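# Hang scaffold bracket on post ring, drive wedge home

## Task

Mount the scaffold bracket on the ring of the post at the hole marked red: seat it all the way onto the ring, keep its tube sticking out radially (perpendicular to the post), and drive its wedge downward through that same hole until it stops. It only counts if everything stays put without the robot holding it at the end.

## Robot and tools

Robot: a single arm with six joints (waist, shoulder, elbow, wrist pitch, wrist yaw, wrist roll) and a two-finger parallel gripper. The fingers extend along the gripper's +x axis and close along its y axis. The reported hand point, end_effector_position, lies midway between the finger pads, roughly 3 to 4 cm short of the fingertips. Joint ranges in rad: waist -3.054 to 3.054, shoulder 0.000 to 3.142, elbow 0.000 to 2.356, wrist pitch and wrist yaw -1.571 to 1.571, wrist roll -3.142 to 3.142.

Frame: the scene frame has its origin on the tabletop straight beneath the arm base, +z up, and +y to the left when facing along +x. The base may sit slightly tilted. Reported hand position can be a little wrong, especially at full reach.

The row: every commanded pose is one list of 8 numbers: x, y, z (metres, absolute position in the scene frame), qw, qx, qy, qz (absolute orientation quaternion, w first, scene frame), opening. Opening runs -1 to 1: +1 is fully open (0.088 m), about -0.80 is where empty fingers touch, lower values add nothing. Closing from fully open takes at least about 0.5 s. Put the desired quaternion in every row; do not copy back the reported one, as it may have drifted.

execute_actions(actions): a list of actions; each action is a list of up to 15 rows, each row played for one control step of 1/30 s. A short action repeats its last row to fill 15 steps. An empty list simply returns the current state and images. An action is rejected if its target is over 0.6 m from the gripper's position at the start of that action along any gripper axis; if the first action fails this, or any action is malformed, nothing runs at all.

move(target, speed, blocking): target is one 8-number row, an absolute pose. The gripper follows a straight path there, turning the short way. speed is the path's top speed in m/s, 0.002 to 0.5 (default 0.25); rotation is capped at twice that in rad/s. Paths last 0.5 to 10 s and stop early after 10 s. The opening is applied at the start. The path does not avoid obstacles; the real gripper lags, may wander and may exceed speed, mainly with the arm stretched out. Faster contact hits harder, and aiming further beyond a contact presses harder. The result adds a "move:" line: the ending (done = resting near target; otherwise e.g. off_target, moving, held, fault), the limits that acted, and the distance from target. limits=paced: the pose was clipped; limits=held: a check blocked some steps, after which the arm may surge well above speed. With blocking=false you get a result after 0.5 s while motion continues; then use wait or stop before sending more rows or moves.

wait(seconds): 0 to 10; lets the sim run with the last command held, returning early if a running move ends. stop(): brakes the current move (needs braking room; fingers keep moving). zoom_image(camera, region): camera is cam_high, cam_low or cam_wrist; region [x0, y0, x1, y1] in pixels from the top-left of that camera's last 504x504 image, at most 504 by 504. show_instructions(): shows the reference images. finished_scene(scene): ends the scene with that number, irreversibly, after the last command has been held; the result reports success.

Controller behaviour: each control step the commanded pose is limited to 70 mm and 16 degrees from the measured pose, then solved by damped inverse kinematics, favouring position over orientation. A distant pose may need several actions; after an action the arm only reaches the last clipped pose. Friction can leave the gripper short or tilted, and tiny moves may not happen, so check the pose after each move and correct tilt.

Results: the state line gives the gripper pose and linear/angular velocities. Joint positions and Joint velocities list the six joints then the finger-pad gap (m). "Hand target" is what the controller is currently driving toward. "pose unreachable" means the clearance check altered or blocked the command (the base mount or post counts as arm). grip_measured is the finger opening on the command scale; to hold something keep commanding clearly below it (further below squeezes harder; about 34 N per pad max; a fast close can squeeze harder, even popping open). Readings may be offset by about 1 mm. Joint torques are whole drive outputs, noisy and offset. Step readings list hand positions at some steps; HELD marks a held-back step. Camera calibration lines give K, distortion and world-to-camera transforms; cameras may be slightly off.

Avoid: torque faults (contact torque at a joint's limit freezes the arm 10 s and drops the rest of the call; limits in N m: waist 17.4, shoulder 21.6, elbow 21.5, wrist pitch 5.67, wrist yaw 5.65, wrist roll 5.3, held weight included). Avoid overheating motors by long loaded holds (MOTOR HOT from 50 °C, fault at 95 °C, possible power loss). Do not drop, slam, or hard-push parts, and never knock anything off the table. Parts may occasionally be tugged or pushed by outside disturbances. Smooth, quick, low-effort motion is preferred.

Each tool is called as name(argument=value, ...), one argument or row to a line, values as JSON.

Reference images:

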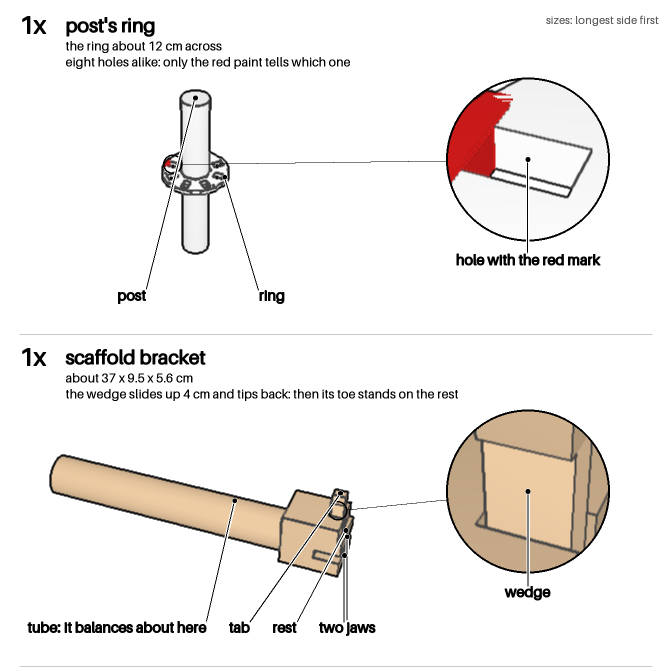

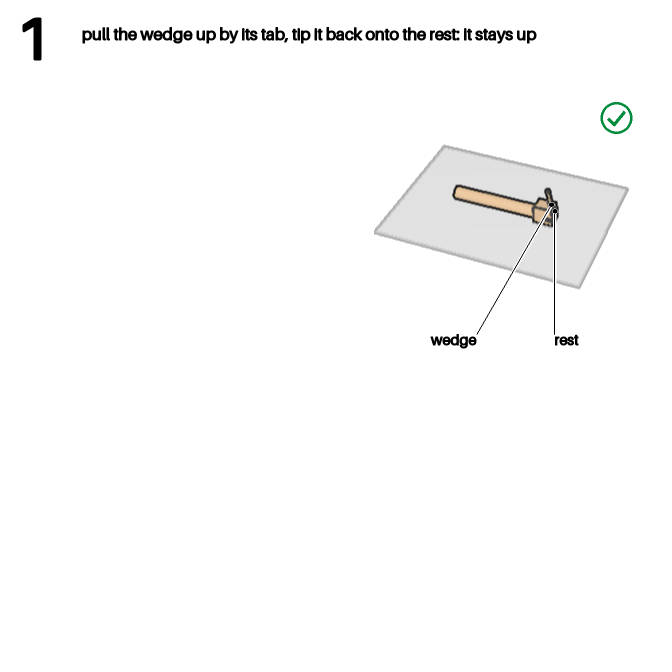

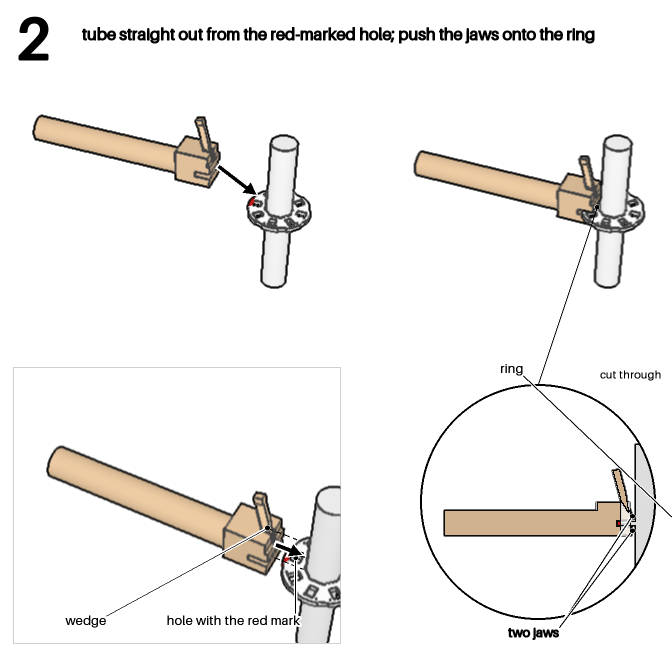

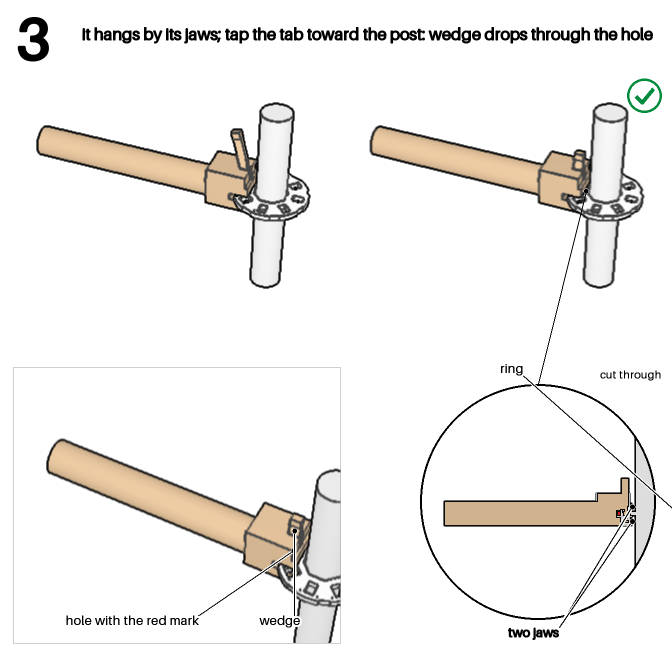

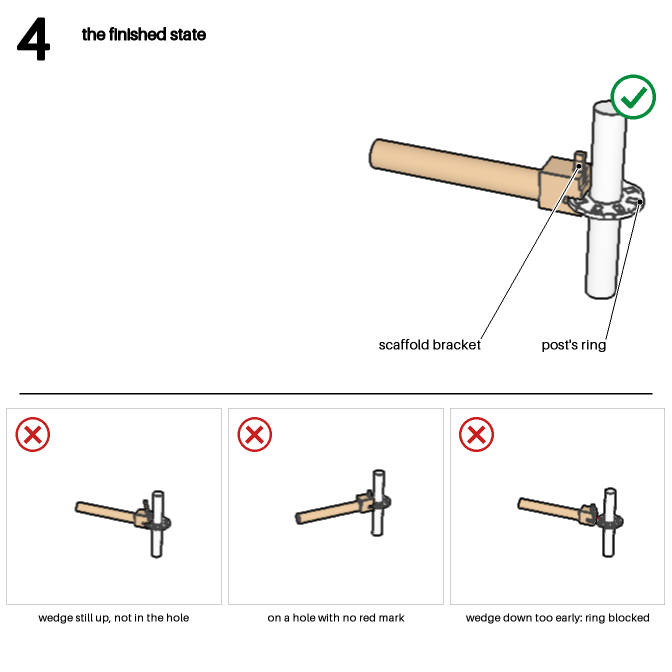

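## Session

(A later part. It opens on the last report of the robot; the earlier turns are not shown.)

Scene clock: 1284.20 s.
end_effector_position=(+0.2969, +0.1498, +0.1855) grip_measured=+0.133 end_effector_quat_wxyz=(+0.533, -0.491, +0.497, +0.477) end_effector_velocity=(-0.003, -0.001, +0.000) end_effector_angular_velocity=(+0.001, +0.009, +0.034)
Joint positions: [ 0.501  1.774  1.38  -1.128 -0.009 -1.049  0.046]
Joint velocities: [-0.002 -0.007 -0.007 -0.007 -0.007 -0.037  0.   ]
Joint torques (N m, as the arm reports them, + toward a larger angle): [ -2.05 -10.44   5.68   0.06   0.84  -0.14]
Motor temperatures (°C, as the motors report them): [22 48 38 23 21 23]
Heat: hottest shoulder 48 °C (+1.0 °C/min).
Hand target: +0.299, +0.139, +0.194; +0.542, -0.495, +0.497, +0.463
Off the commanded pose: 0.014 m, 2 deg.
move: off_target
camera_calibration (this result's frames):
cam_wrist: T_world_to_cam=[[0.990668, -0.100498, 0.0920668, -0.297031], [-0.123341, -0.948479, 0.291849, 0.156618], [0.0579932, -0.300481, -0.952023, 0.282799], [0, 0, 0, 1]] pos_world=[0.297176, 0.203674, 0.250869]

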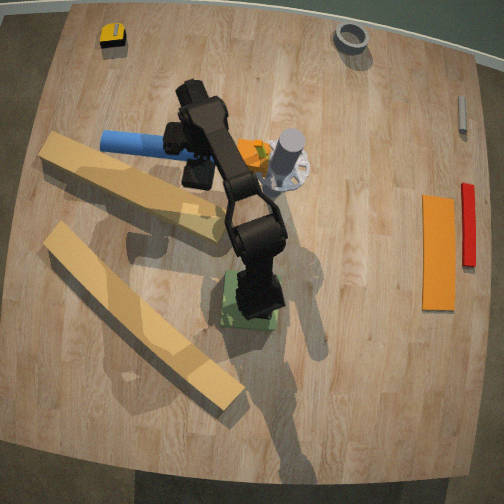

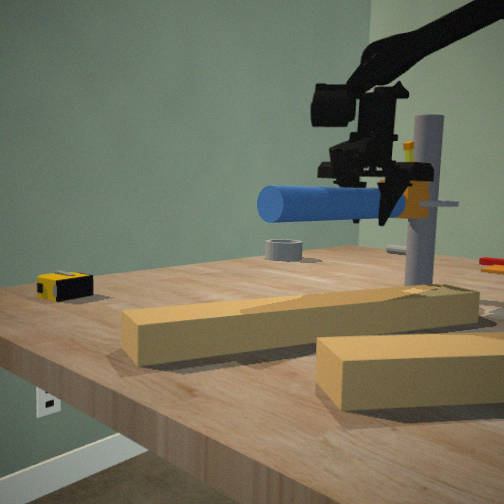

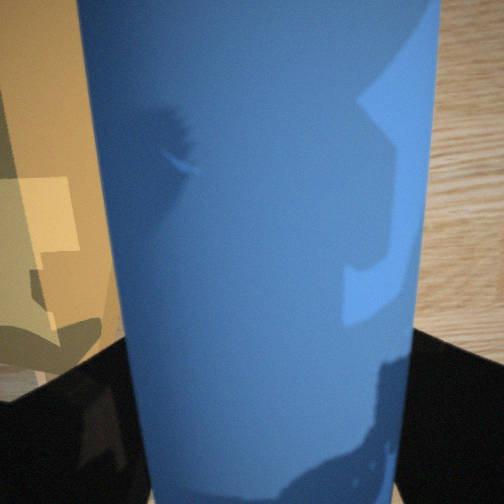

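move(
  target=[0.303, 0.148, 0.193, 0.542, -0.4951, 0.4966, 0.4632, -0.2],
  speed=0.015,
)

zoom_image(
  camera="cam_high",
  region=[232, 125, 312, 195],
)

zoom_image(
  camera="cam_high",
  region=[90, 100, 320, 200],
)

Scene clock: 1307.80 s.
end_effector_position=(+0.2973, +0.1498, +0.1854) grip_measured=+0.134 end_effector_quat_wxyz=(+0.534, -0.492, +0.499, +0.473) end_effector_velocity=(-0.005, -0.002, -0.000) end_effector_angular_velocity=(-0.004, +0.023, +0.020)
Joint positions: [ 0.504  1.776  1.383 -1.13  -0.002 -1.04   0.046]
Joint velocities: [-0.002 -0.002 -0.002 -0.022 -0.007 -0.022  0.   ]
Joint torques (N m, as the arm reports them, + toward a larger angle): [-0.6  -7.6   8.78  0.06  0.53  0.19]
Motor temperatures (°C, as the motors report them): [23 48 36 23 22 23]
Heat: hottest shoulder 48 °C (+1.0 °C/min).
Hand target: +0.303, +0.148, +0.193; +0.542, -0.495, +0.496, +0.463
Off the commanded pose: 0.010 m, 2 deg.
move: off_target
camera_calibration (this result's frames):
cam_wrist: T_world_to_cam=[[0.98987, -0.105552, 0.0949502, -0.296936], [-0.129441, -0.945707, 0.298133, 0.156948], [0.0583264, -0.307404, -0.94979, 0.283274], [0, 0, 0, 1]] pos_world=[0.297721, 0.204164, 0.250453]

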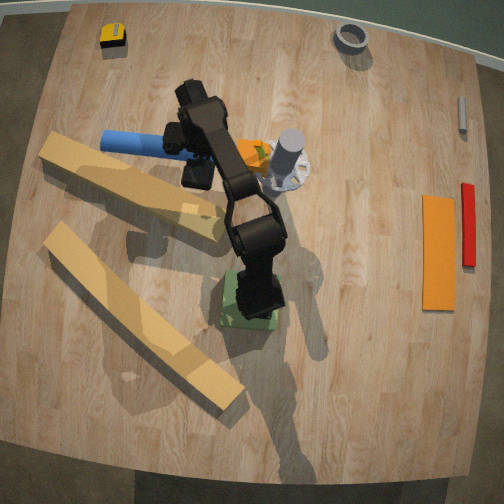

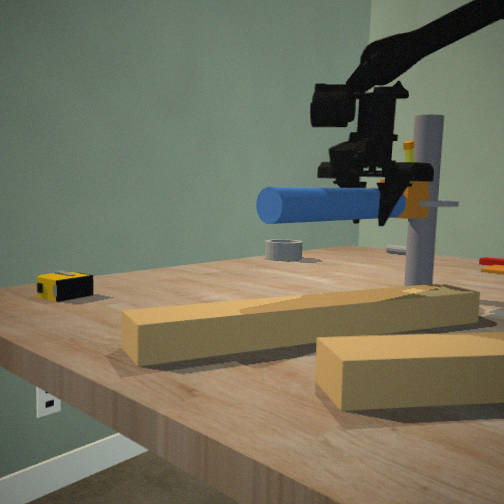

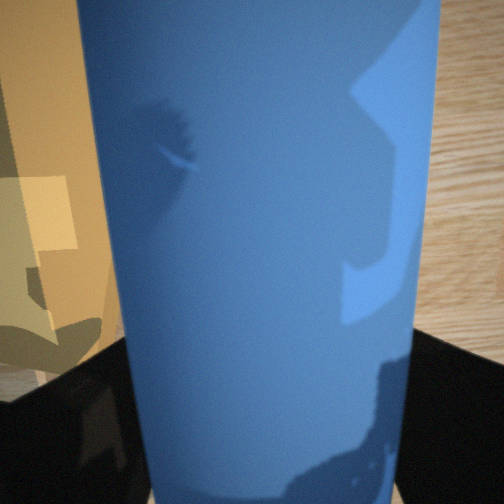

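Region (232, 125, 312, 195) of cam_high's 504x504 image, scaled by 6.300, with more detail than that image has; it fills the top 441 rows of this view, and the rest is white.

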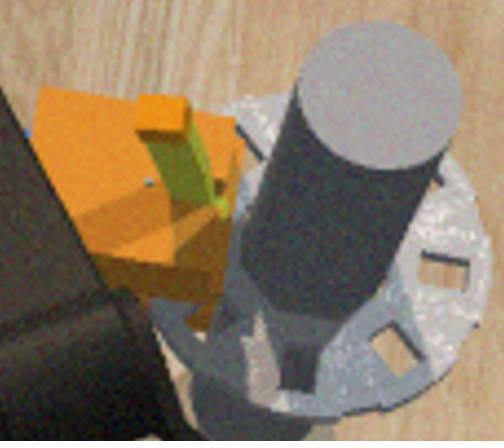

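Region (90, 100, 320, 200) of cam_high's 504x504 image, scaled by 2.191, with more detail than that image has; it fills the top 219 rows of this view, and the rest is white.

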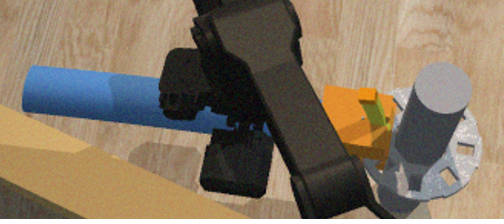

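move(
  target=[0.3055, 0.148, 0.193, 0.542, -0.4951, 0.4966, 0.4632, -0.2],
  speed=0.008,
)

zoom_image(
  camera="cam_high",
  region=[232, 125, 312, 195],
)

Scene clock: 1315.60 s.
end_effector_position=(+0.2977, +0.1499, +0.1848) grip_measured=+0.133 end_effector_quat_wxyz=(+0.532, -0.491, +0.502, +0.473) end_effector_velocity=(-0.005, -0.002, -0.002) end_effector_angular_velocity=(-0.006, +0.027, +0.005)
Joint positions: [ 0.504  1.784  1.39  -1.135 -0.001 -1.039  0.046]
Joint velocities: [-0.002  0.002 -0.002 -0.022 -0.007 -0.007 -0.   ]
Joint torques (N m, as the arm reports them, + toward a larger angle): [-0.97 -7.58  9.03  0.32  0.49  0.03]
Motor temperatures (°C, as the motors report them): [23 47 37 23 21 23]
Heat: hottest shoulder 47 °C (+0.0 °C/min).
Hand target: +0.305, +0.148, +0.193; +0.542, -0.495, +0.496, +0.463
Off the commanded pose: 0.011 m, 2 deg.
move: off_target
camera_calibration (this result's frames):
cam_wrist: T_world_to_cam=[[0.990202, -0.106859, 0.0898927, -0.296272], [-0.12935, -0.944445, 0.302146, 0.156319], [0.0526118, -0.310813, -0.949014, 0.284729], [0, 0, 0, 1]] pos_world=[0.298609, 0.204473, 0.249613]

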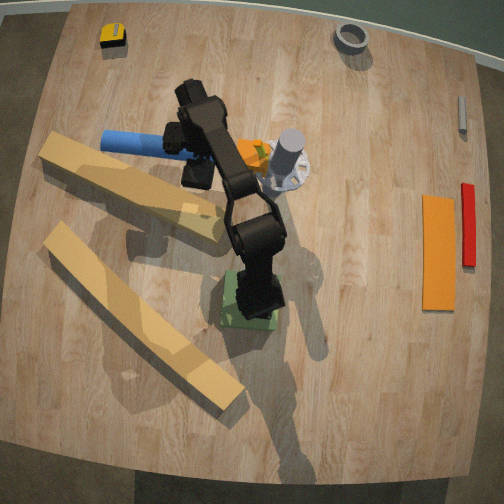

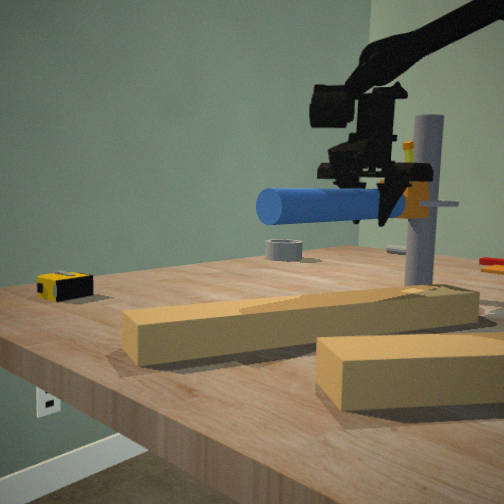

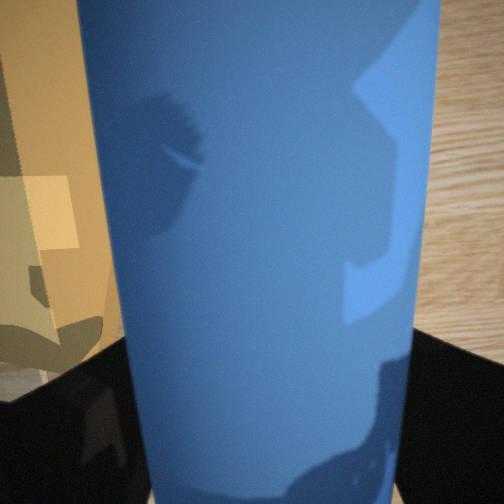

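Region (232, 125, 312, 195) of cam_high's 504x504 image, scaled by 6.300, with more detail than that image has; it fills the top 441 rows of this view, and the rest is white.

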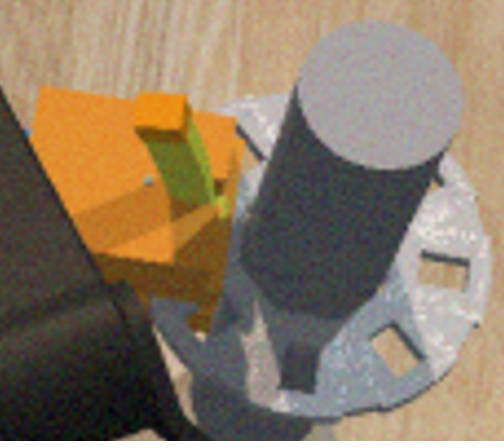

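move(
  target=[0.3085, 0.1495, 0.193, 0.542, -0.4951, 0.4966, 0.4632, -0.2],
  speed=0.01,
)

zoom_image(
  camera="cam_high",
  region=[232, 125, 312, 195],
)

Scene clock: 1346.30 s.
end_effector_position=(+0.3012, +0.1497, +0.1850) grip_measured=+0.133 end_effector_quat_wxyz=(+0.533, -0.490, +0.505, +0.470) end_effector_velocity=(-0.001, -0.000, +0.001) end_effector_angular_velocity=(+0.005, +0.005, +0.005)
Joint positions: [ 0.501  1.796  1.405 -1.14   0.003 -1.034  0.046]
Joint velocities: [-0.002 -0.002  0.002 -0.007 -0.007 -0.007 -0.   ]
Joint torques (N m, as the arm reports them, + toward a larger angle): [-0.58 -7.48  9.23  0.37  0.35 -0.16]
Motor temperatures (°C, as the motors report them): [23 44 39 23 21 23]
Heat: hottest shoulder 44 °C (-4.0 °C/min).
Hand target: +0.308, +0.149, +0.193; +0.542, -0.495, +0.497, +0.463
Off the commanded pose: 0.011 m, 2 deg.
move: off_target
camera_calibration (this result's frames):
cam_wrist: T_world_to_cam=[[0.98916, -0.115031, 0.0912667, -0.298459], [-0.137743, -0.942245, 0.305289, 0.158124], [0.0508779, -0.314551, -0.947876, 0.285556], [0, 0, 0, 1]] pos_world=[0.302476, 0.204482, 0.249637]

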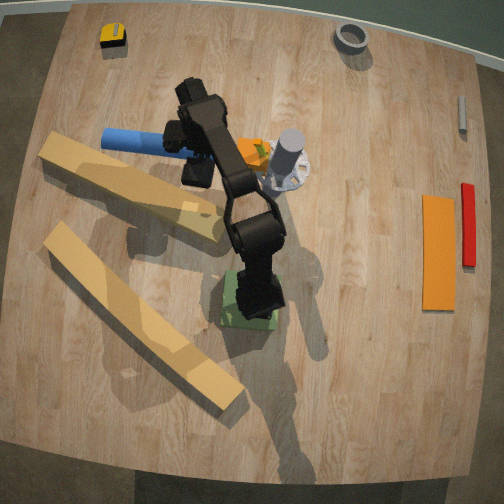

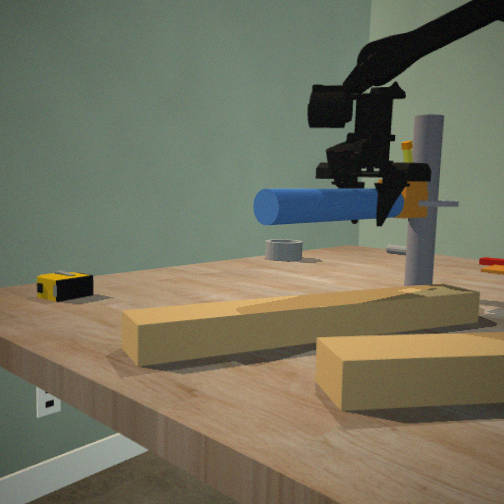

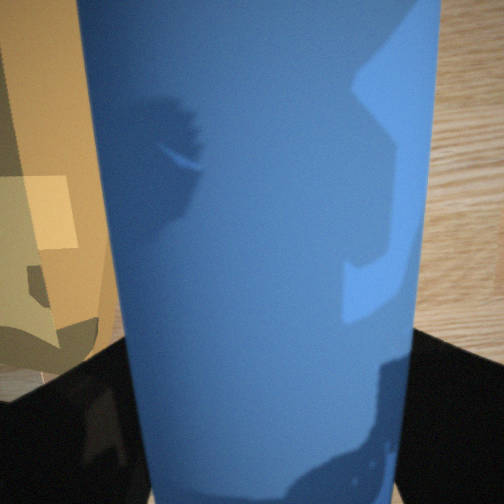

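Region (232, 125, 312, 195) of cam_high's 504x504 image, scaled by 6.300, with more detail than that image has; it fills the top 441 rows of this view, and the rest is white.

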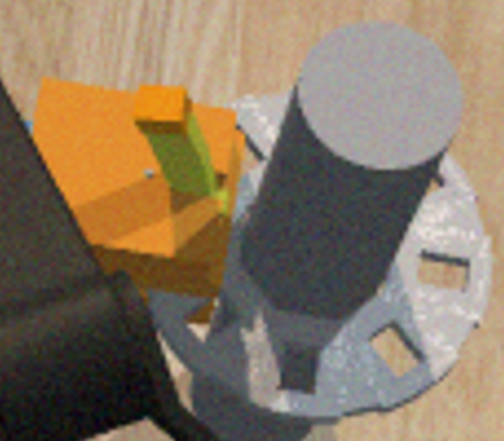

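move(
  target=[0.3002, 0.1485, 0.194, 0.542, -0.4951, 0.4966, 0.4632, -0.2],
  speed=0.015,
)

zoom_image(
  camera="cam_high",
  region=[232, 125, 312, 195],
)

Scene clock: 1354.07 s.
end_effector_position=(+0.3004, +0.1496, +0.1850) grip_measured=+0.133 end_effector_quat_wxyz=(+0.533, -0.491, +0.504, +0.469) end_effector_velocity=(+0.001, +0.001, +0.000) end_effector_angular_velocity=(+0.009, -0.003, +0.005)
Joint positions: [ 0.503  1.791  1.399 -1.136  0.005 -1.034  0.046]
Joint velocities: [-0.002 -0.002 -0.002  0.007 -0.007 -0.007 -0.   ]
Joint torques (N m, as the arm reports them, + toward a larger angle): [ -0.05 -10.38   6.11   0.34   0.24   0.16]
Motor temperatures (°C, as the motors report them): [22 44 40 23 21 23]
Heat: hottest shoulder 44 °C (-4.0 °C/min).
Hand target: +0.300, +0.148, +0.194; +0.542, -0.495, +0.497, +0.463
Off the commanded pose: 0.009 m, 2 deg.
move: off_target
camera_calibration (this result's frames):
cam_wrist: T_world_to_cam=[[0.989086, -0.113126, 0.0944039, -0.298537], [-0.136954, -0.942173, 0.305864, 0.157614], [0.0543437, -0.315455, -0.947383, 0.284577], [0, 0, 0, 1]] pos_world=[0.3014, 0.204498, 0.249578]

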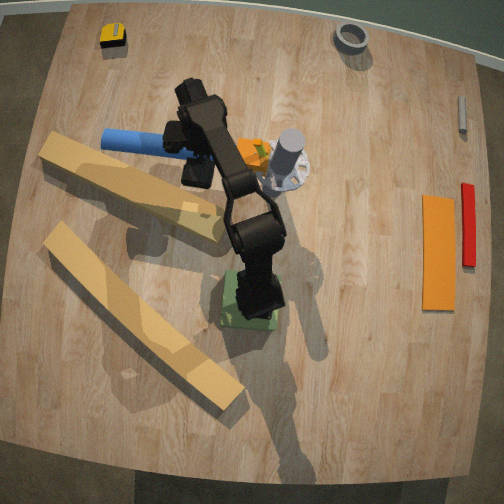

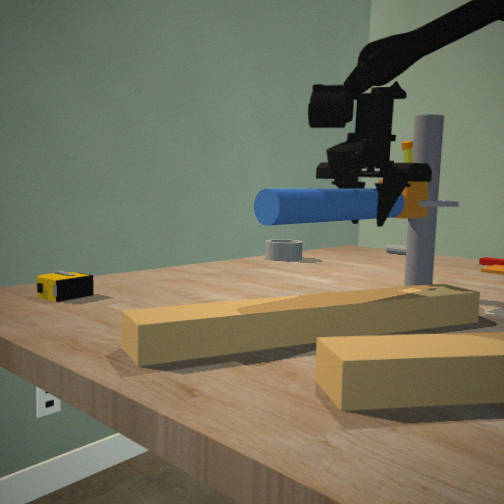

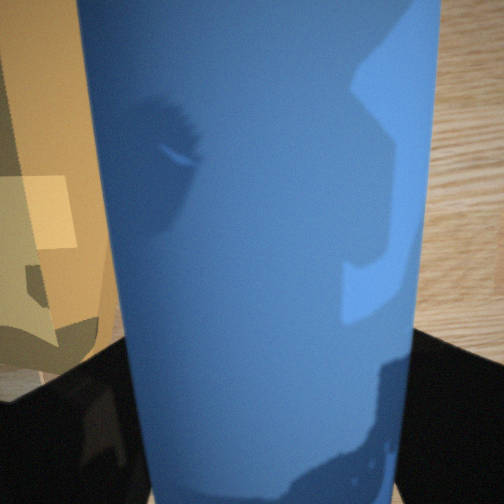

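Region (232, 125, 312, 195) of cam_high's 504x504 image, scaled by 6.300, with more detail than that image has; it fills the top 441 rows of this view, and the rest is white.

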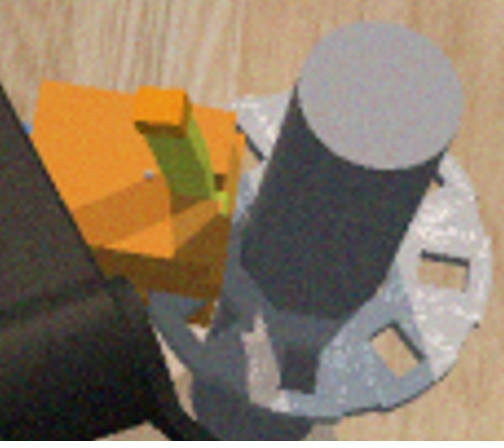

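move(
  target=[0.2989, 0.148, 0.194, 0.542, -0.4951, 0.4966, 0.4632, -0.2],
  speed=0.005,
)

zoom_image(
  camera="cam_high",
  region=[232, 125, 312, 195],
)

Scene clock: 1362.73 s.
end_effector_position=(+0.2990, +0.1498, +0.1850) grip_measured=+0.133 end_effector_quat_wxyz=(+0.533, -0.492, +0.503, +0.470) end_effector_velocity=(+0.001, +0.001, +0.002) end_effector_angular_velocity=(+0.012, -0.008, +0.005)
Joint positions: [ 0.505  1.786  1.393 -1.135  0.005 -1.034  0.046]
Joint velocities: [-0.002 -0.007 -0.002  0.007 -0.007 -0.007 -0.   ]
Joint torques (N m, as the arm reports them, + toward a larger angle): [ -0.21 -10.43   6.07   0.32   0.23   0.17]
Motor temperatures (°C, as the motors report them): [22 45 39 23 21 23]
Heat: hottest shoulder 45 °C (-4.0 °C/min).
Hand target: +0.299, +0.148, +0.194; +0.542, -0.495, +0.497, +0.463
Off the commanded pose: 0.009 m, 2 deg.
move: off_target
camera_calibration (this result's frames):
cam_wrist: T_world_to_cam=[[0.989344, -0.110859, 0.0943872, -0.29751], [-0.134791, -0.942476, 0.305891, 0.156959], [0.0550468, -0.315354, -0.947376, 0.284434], [0, 0, 0, 1]] pos_world=[0.299839, 0.204646, 0.249535]

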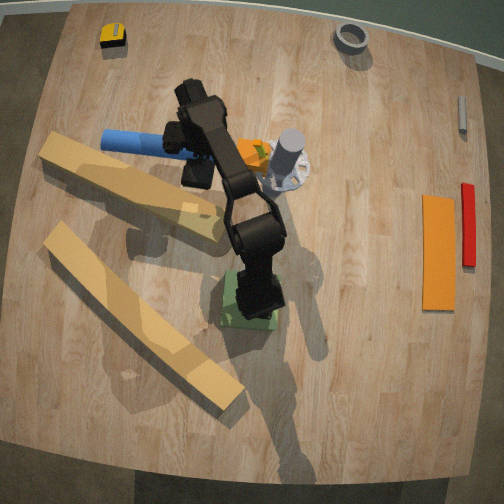

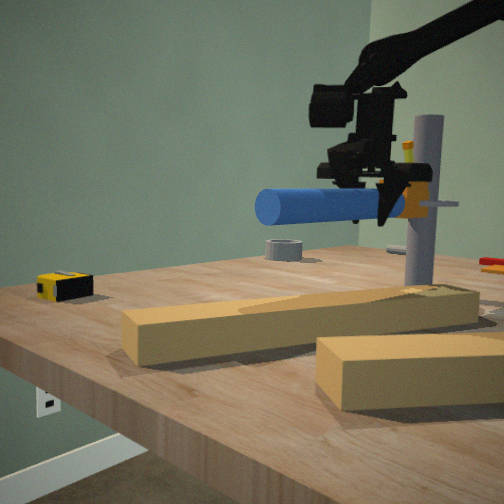

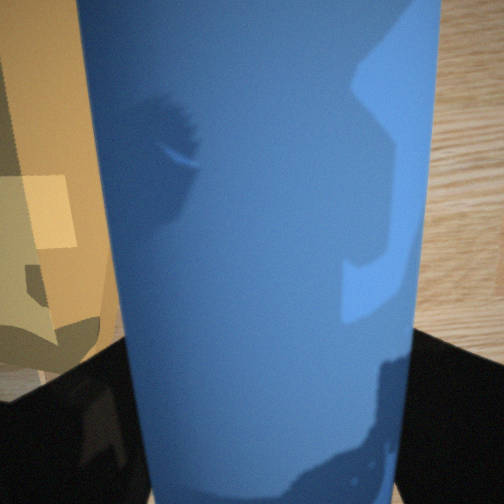

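Region (232, 125, 312, 195) of cam_high's 504x504 image, scaled by 6.300, with more detail than that image has; it fills the top 441 rows of this view, and the rest is white.

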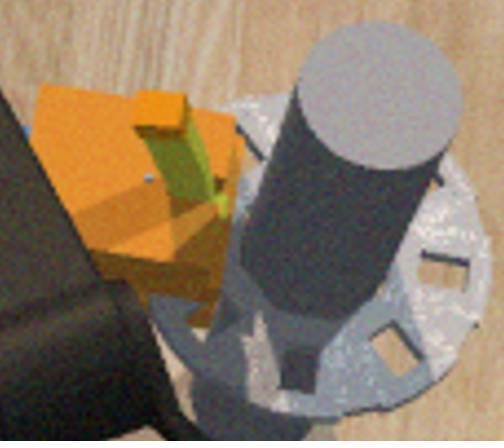

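move(
  target=[0.2989, 0.148, 0.184, 0.5375, -0.493, 0.501, 0.466, -0.2],
  speed=0.015,
)

zoom_image(
  camera="cam_low",
  region=[380, 175, 460, 235],
)

zoom_image(
  camera="cam_high",
  region=[232, 125, 312, 195],
)

Scene clock: 1377.33 s.
end_effector_position=(+0.2982, +0.1497, +0.1823) grip_measured=+0.133 end_effector_quat_wxyz=(+0.532, -0.492, +0.504, +0.470) end_effector_velocity=(-0.003, +0.001, -0.002) end_effector_angular_velocity=(+0.015, +0.021, -0.009)
Joint positions: [ 0.506  1.786  1.382 -1.126  0.006 -1.033  0.046]
Joint velocities: [-0.002  0.002 -0.002 -0.007 -0.022  0.007 -0.   ]
Joint torques (N m, as the arm reports them, + toward a larger angle): [-0.28 -8.37  5.18  1.09  0.09  0.08]
Motor temperatures (°C, as the motors report them): [22 47 38 23 21 23]
Heat: hottest shoulder 47 °C (+0.0 °C/min).
Hand target: +0.299, +0.148, +0.184; +0.537, -0.493, +0.501, +0.466
Off the commanded pose: 0.002 m, 1 deg.
move: done
camera_calibration (this result's frames):
cam_wrist: T_world_to_cam=[[0.989446, -0.110422, 0.0938272, -0.296496], [-0.134266, -0.942163, 0.307084, 0.157125], [0.0544916, -0.316441, -0.947046, 0.282188], [0, 0, 0, 1]] pos_world=[0.299086, 0.204593, 0.246813]

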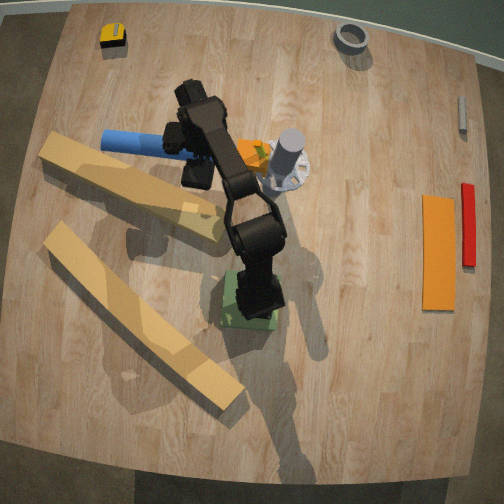

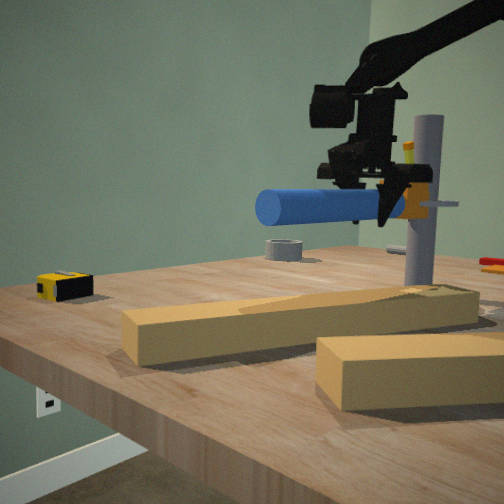

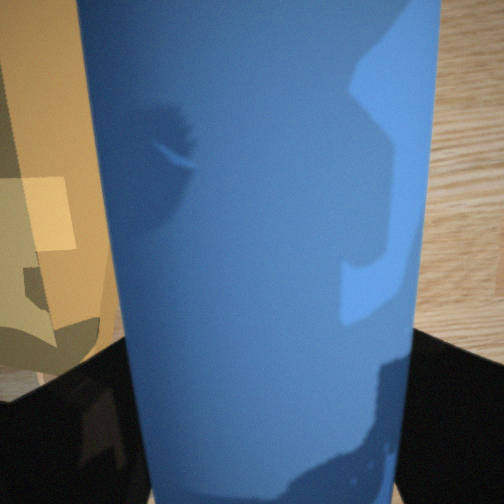

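Region (380, 175, 460, 235) of cam_low's 504x504 image, scaled by 6.300, with more detail than that image has; it fills the top 378 rows of this view, and the rest is white.

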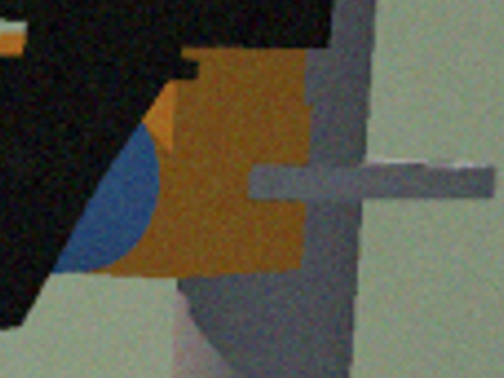

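Region (232, 125, 312, 195) of cam_high's 504x504 image, scaled by 6.300, with more detail than that image has; it fills the top 441 rows of this view, and the rest is white.

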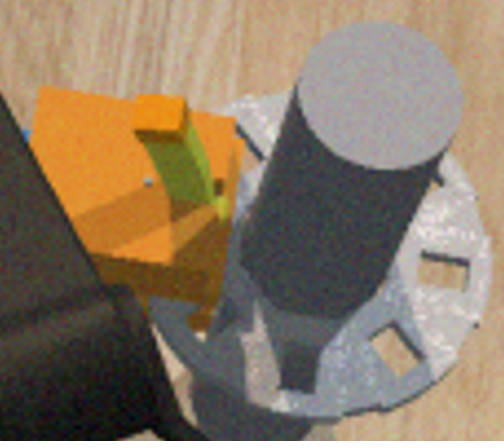

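move(
  target=[0.3015, 0.148, 0.177, 0.5216, -0.5011, 0.5172, 0.4575, -0.2],
  speed=0.02,
)

zoom_image(
  camera="cam_low",
  region=[380, 175, 460, 235],
)

zoom_image(
  camera="cam_high",
  region=[232, 125, 312, 195],
)

Scene clock: 1406.53 s.
end_effector_position=(+0.2975, +0.1497, +0.1771) grip_measured=+0.133 end_effector_quat_wxyz=(+0.520, -0.502, +0.514, +0.462) end_effector_velocity=(-0.003, +0.001, -0.000) end_effector_angular_velocity=(+0.016, +0.017, +0.005)
Joint positions: [ 0.522  1.807  1.388 -1.135  0.04  -1.022  0.046]
Joint velocities: [-0.002 -0.002 -0.002 -0.007 -0.022 -0.007 -0.   ]
Joint torques (N m, as the arm reports them, + toward a larger angle): [-0.67 -5.84  7.36  0.38  0.19  0.13]
Motor temperatures (°C, as the motors report them): [22 45 36 24 21 23]
Heat: hottest shoulder 45 °C (+1.0 °C/min).
Hand target: +0.301, +0.148, +0.177; +0.522, -0.501, +0.517, +0.457
Off the commanded pose: 0.004 m, 1 deg.
move: done
camera_calibration (this result's frames):
cam_wrist: T_world_to_cam=[[0.990444, -0.103211, 0.0914804, -0.296277], [-0.12881, -0.929296, 0.346146, 0.148202], [0.0492861, -0.354622, -0.93371, 0.282241], [0, 0, 0, 1]] pos_world=[0.298625, 0.207233, 0.239335]

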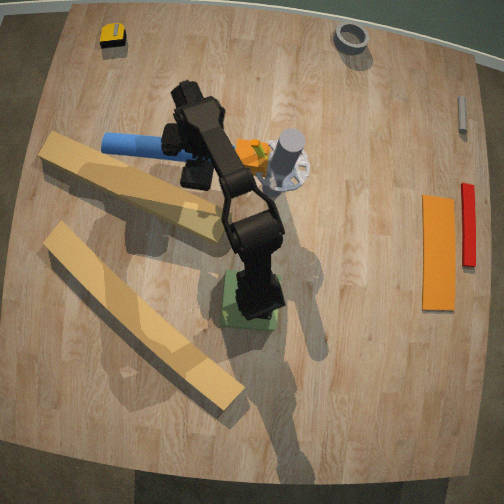

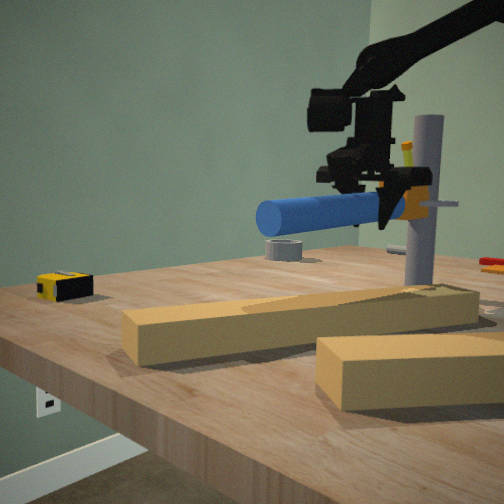

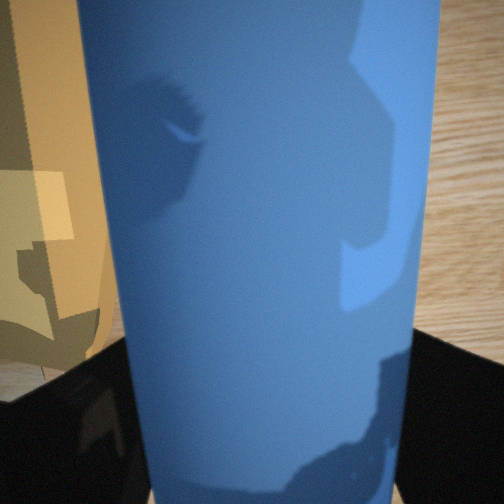

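Region (380, 175, 460, 235) of cam_low's 504x504 image, scaled by 6.300, with more detail than that image has; it fills the top 378 rows of this view, and the rest is white.

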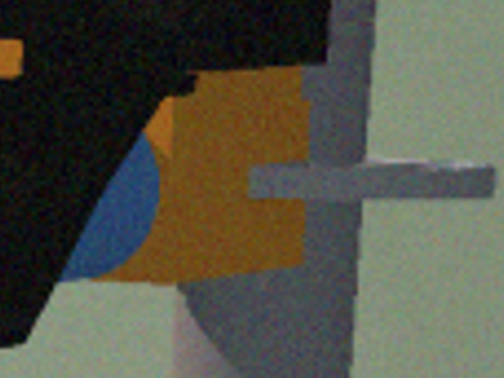

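Region (232, 125, 312, 195) of cam_high's 504x504 image, scaled by 6.300, with more detail than that image has; it fills the top 441 rows of this view, and the rest is white.

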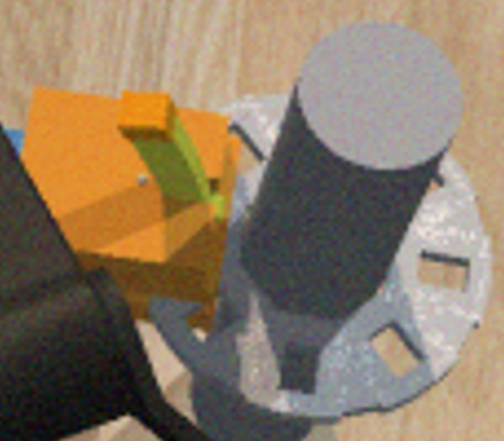

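execute_actions(
  actions=[
    [[0.3,0.149,0.177,0.5216,-0.5011,0.5172,0.4575,-0.16],[0.3,0.149,0.177,0.5216,-0.5011,0.5172,0.4575,-0.12],[0.3,0.149,0.177,0.5216,-0.5011,0.5172,0.4575,-0.08],[0.3,0.149,0.177,0.5216,-0.5011,0.5172,0.4575,-0.04],[0.3,0.149,0.177,0.5216,-0.5011,0.5172,0.4575,0.0],[0.3,0.149,0.177,0.5216,-0.5011,0.5172,0.4575,0.03],[0.3,0.149,0.177,0.5216,-0.5011,0.5172,0.4575,0.05],[0.3,0.149,0.177,0.5216,-0.5011,0.5172,0.4575,0.07],[0.3,0.149,0.177,0.5216,-0.5011,0.5172,0.4575,0.08],[0.3,0.149,0.177,0.5216,-0.5011,0.5172,0.4575,0.09],[0.3,0.149,0.177,0.5216,-0.5011,0.5172,0.4575,0.1],[0.3,0.149,0.177,0.5216,-0.5011,0.5172,0.4575,0.11],[0.3,0.149,0.177,0.5216,-0.5011,0.5172,0.4575,0.12],[0.3,0.149,0.177,0.5216,-0.5011,0.5172,0.4575,0.13],[0.3,0.149,0.177,0.5216,-0.5011,0.5172,0.4575,0.14]],
    [[0.3,0.149,0.177,0.5216,-0.5011,0.5172,0.4575,0.15],[0.3,0.149,0.177,0.5216,-0.5011,0.5172,0.4575,0.16],[0.3,0.149,0.177,0.5216,-0.5011,0.5172,0.4575,0.17],[0.3,0.149,0.177,0.5216,-0.5011,0.5172,0.4575,0.18],[0.3,0.149,0.177,0.5216,-0.5011,0.5172,0.4575,0.2],[0.3,0.149,0.177,0.5216,-0.5011,0.5172,0.4575,0.22],[0.3,0.149,0.177,0.5216,-0.5011,0.5172,0.4575,0.25],[0.3,0.149,0.177,0.5216,-0.5011,0.5172,0.4575,0.3],[0.3,0.149,0.177,0.5216,-0.5011,0.5172,0.4575,0.36],[0.3,0.149,0.177,0.5216,-0.5011,0.5172,0.4575,0.42],[0.3,0.149,0.177,0.5216,-0.5011,0.5172,0.4575,0.5],[0.3,0.149,0.177,0.5216,-0.5011,0.5172,0.4575,0.6]],
  ],
)

zoom_image(
  camera="cam_low",
  region=[370, 130, 470, 235],
)

zoom_image(
  camera="cam_high",
  region=[232, 125, 312, 195],
)

Scene clock: 1428.43 s.
end_effector_position=(+0.2977, +0.1497, +0.1771) grip_measured=+0.546 end_effector_quat_wxyz=(+0.520, -0.502, +0.515, +0.461) end_effector_velocity=(-0.006, -0.000, +0.001) end_effector_angular_velocity=(+0.011, +0.026, +0.005)
Joint positions: [ 0.522  1.808  1.388 -1.135  0.04  -1.018  0.066]
Joint velocities: [-0.002 -0.007 -0.002 -0.022 -0.022 -0.007  0.029]
Joint torques (N m, as the arm reports them, + toward a larger angle): [-0.31 -6.39  7.01  0.43  0.16  0.17]
Motor temperatures (°C, as the motors report them): [22 42 36 24 21 23]
Heat: hottest shoulder 42 °C (-4.0 °C/min).
Hand target: +0.300, +0.149, +0.177; +0.522, -0.501, +0.517, +0.458
Off the commanded pose: 0.002 m, 1 deg.
Step readings (end_effector_position; steps 1 to 15: 1st action; 16 to 30: 2nd action):
0: (+0.2975, +0.1497, +0.1771)
1: (+0.2975, +0.1497, +0.1771)
2: (+0.2975, +0.1497, +0.1771)
4: (+0.2975, +0.1497, +0.1771)
8: (+0.2975, +0.1497, +0.1771)
15: (+0.2975, +0.1497, +0.1771)
16: (+0.2976, +0.1498, +0.1772)
17: (+0.2977, +0.1497, +0.1772)
19: (+0.2977, +0.1497, +0.1772)
23: (+0.2977, +0.1497, +0.1771)
30: end_effector_position above
camera_calibration (this result's frames):
cam_wrist: T_world_to_cam=[[0.990111, -0.106185, 0.09168, -0.295921], [-0.131705, -0.928648, 0.346796, 0.148839], [0.048314, -0.355441, -0.933449, 0.282543], [0, 0, 0, 1]] pos_world=[0.298947, 0.207224, 0.239252]

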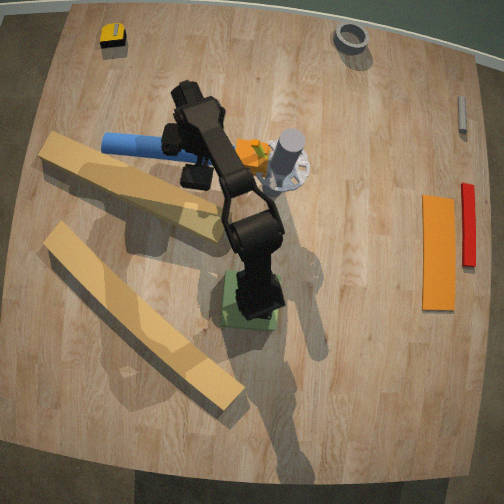

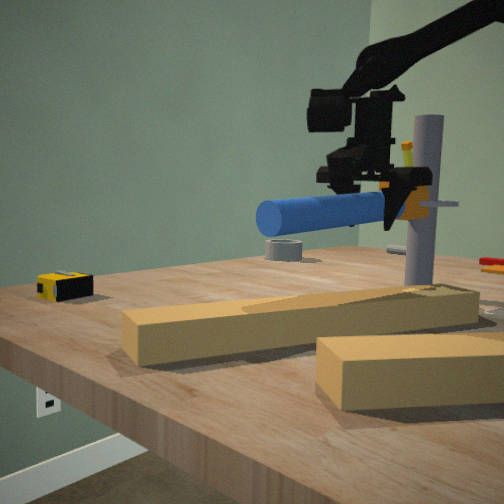

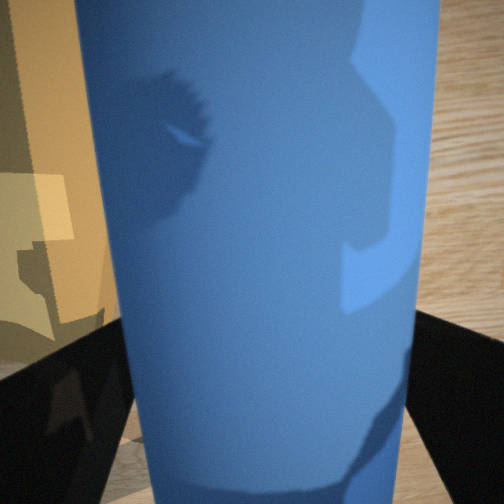

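Region (370, 130, 470, 235) of cam_low's 504x504 image, scaled by 4.800, with more detail than that image has; it fills the left 480 columns of this view, and the rest is white.

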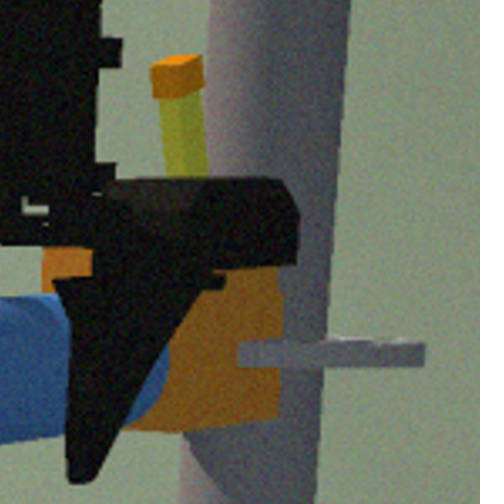

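Region (232, 125, 312, 195) of cam_high's 504x504 image, scaled by 6.300, with more detail than that image has; it fills the top 441 rows of this view, and the rest is white.

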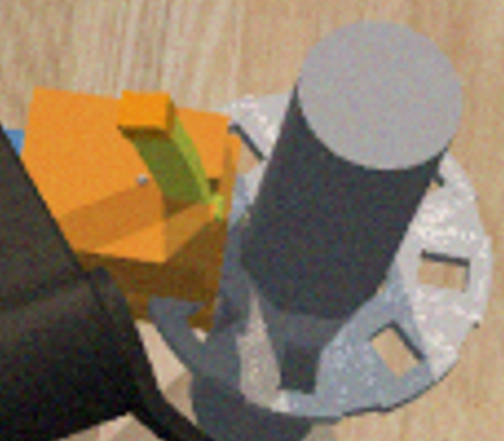

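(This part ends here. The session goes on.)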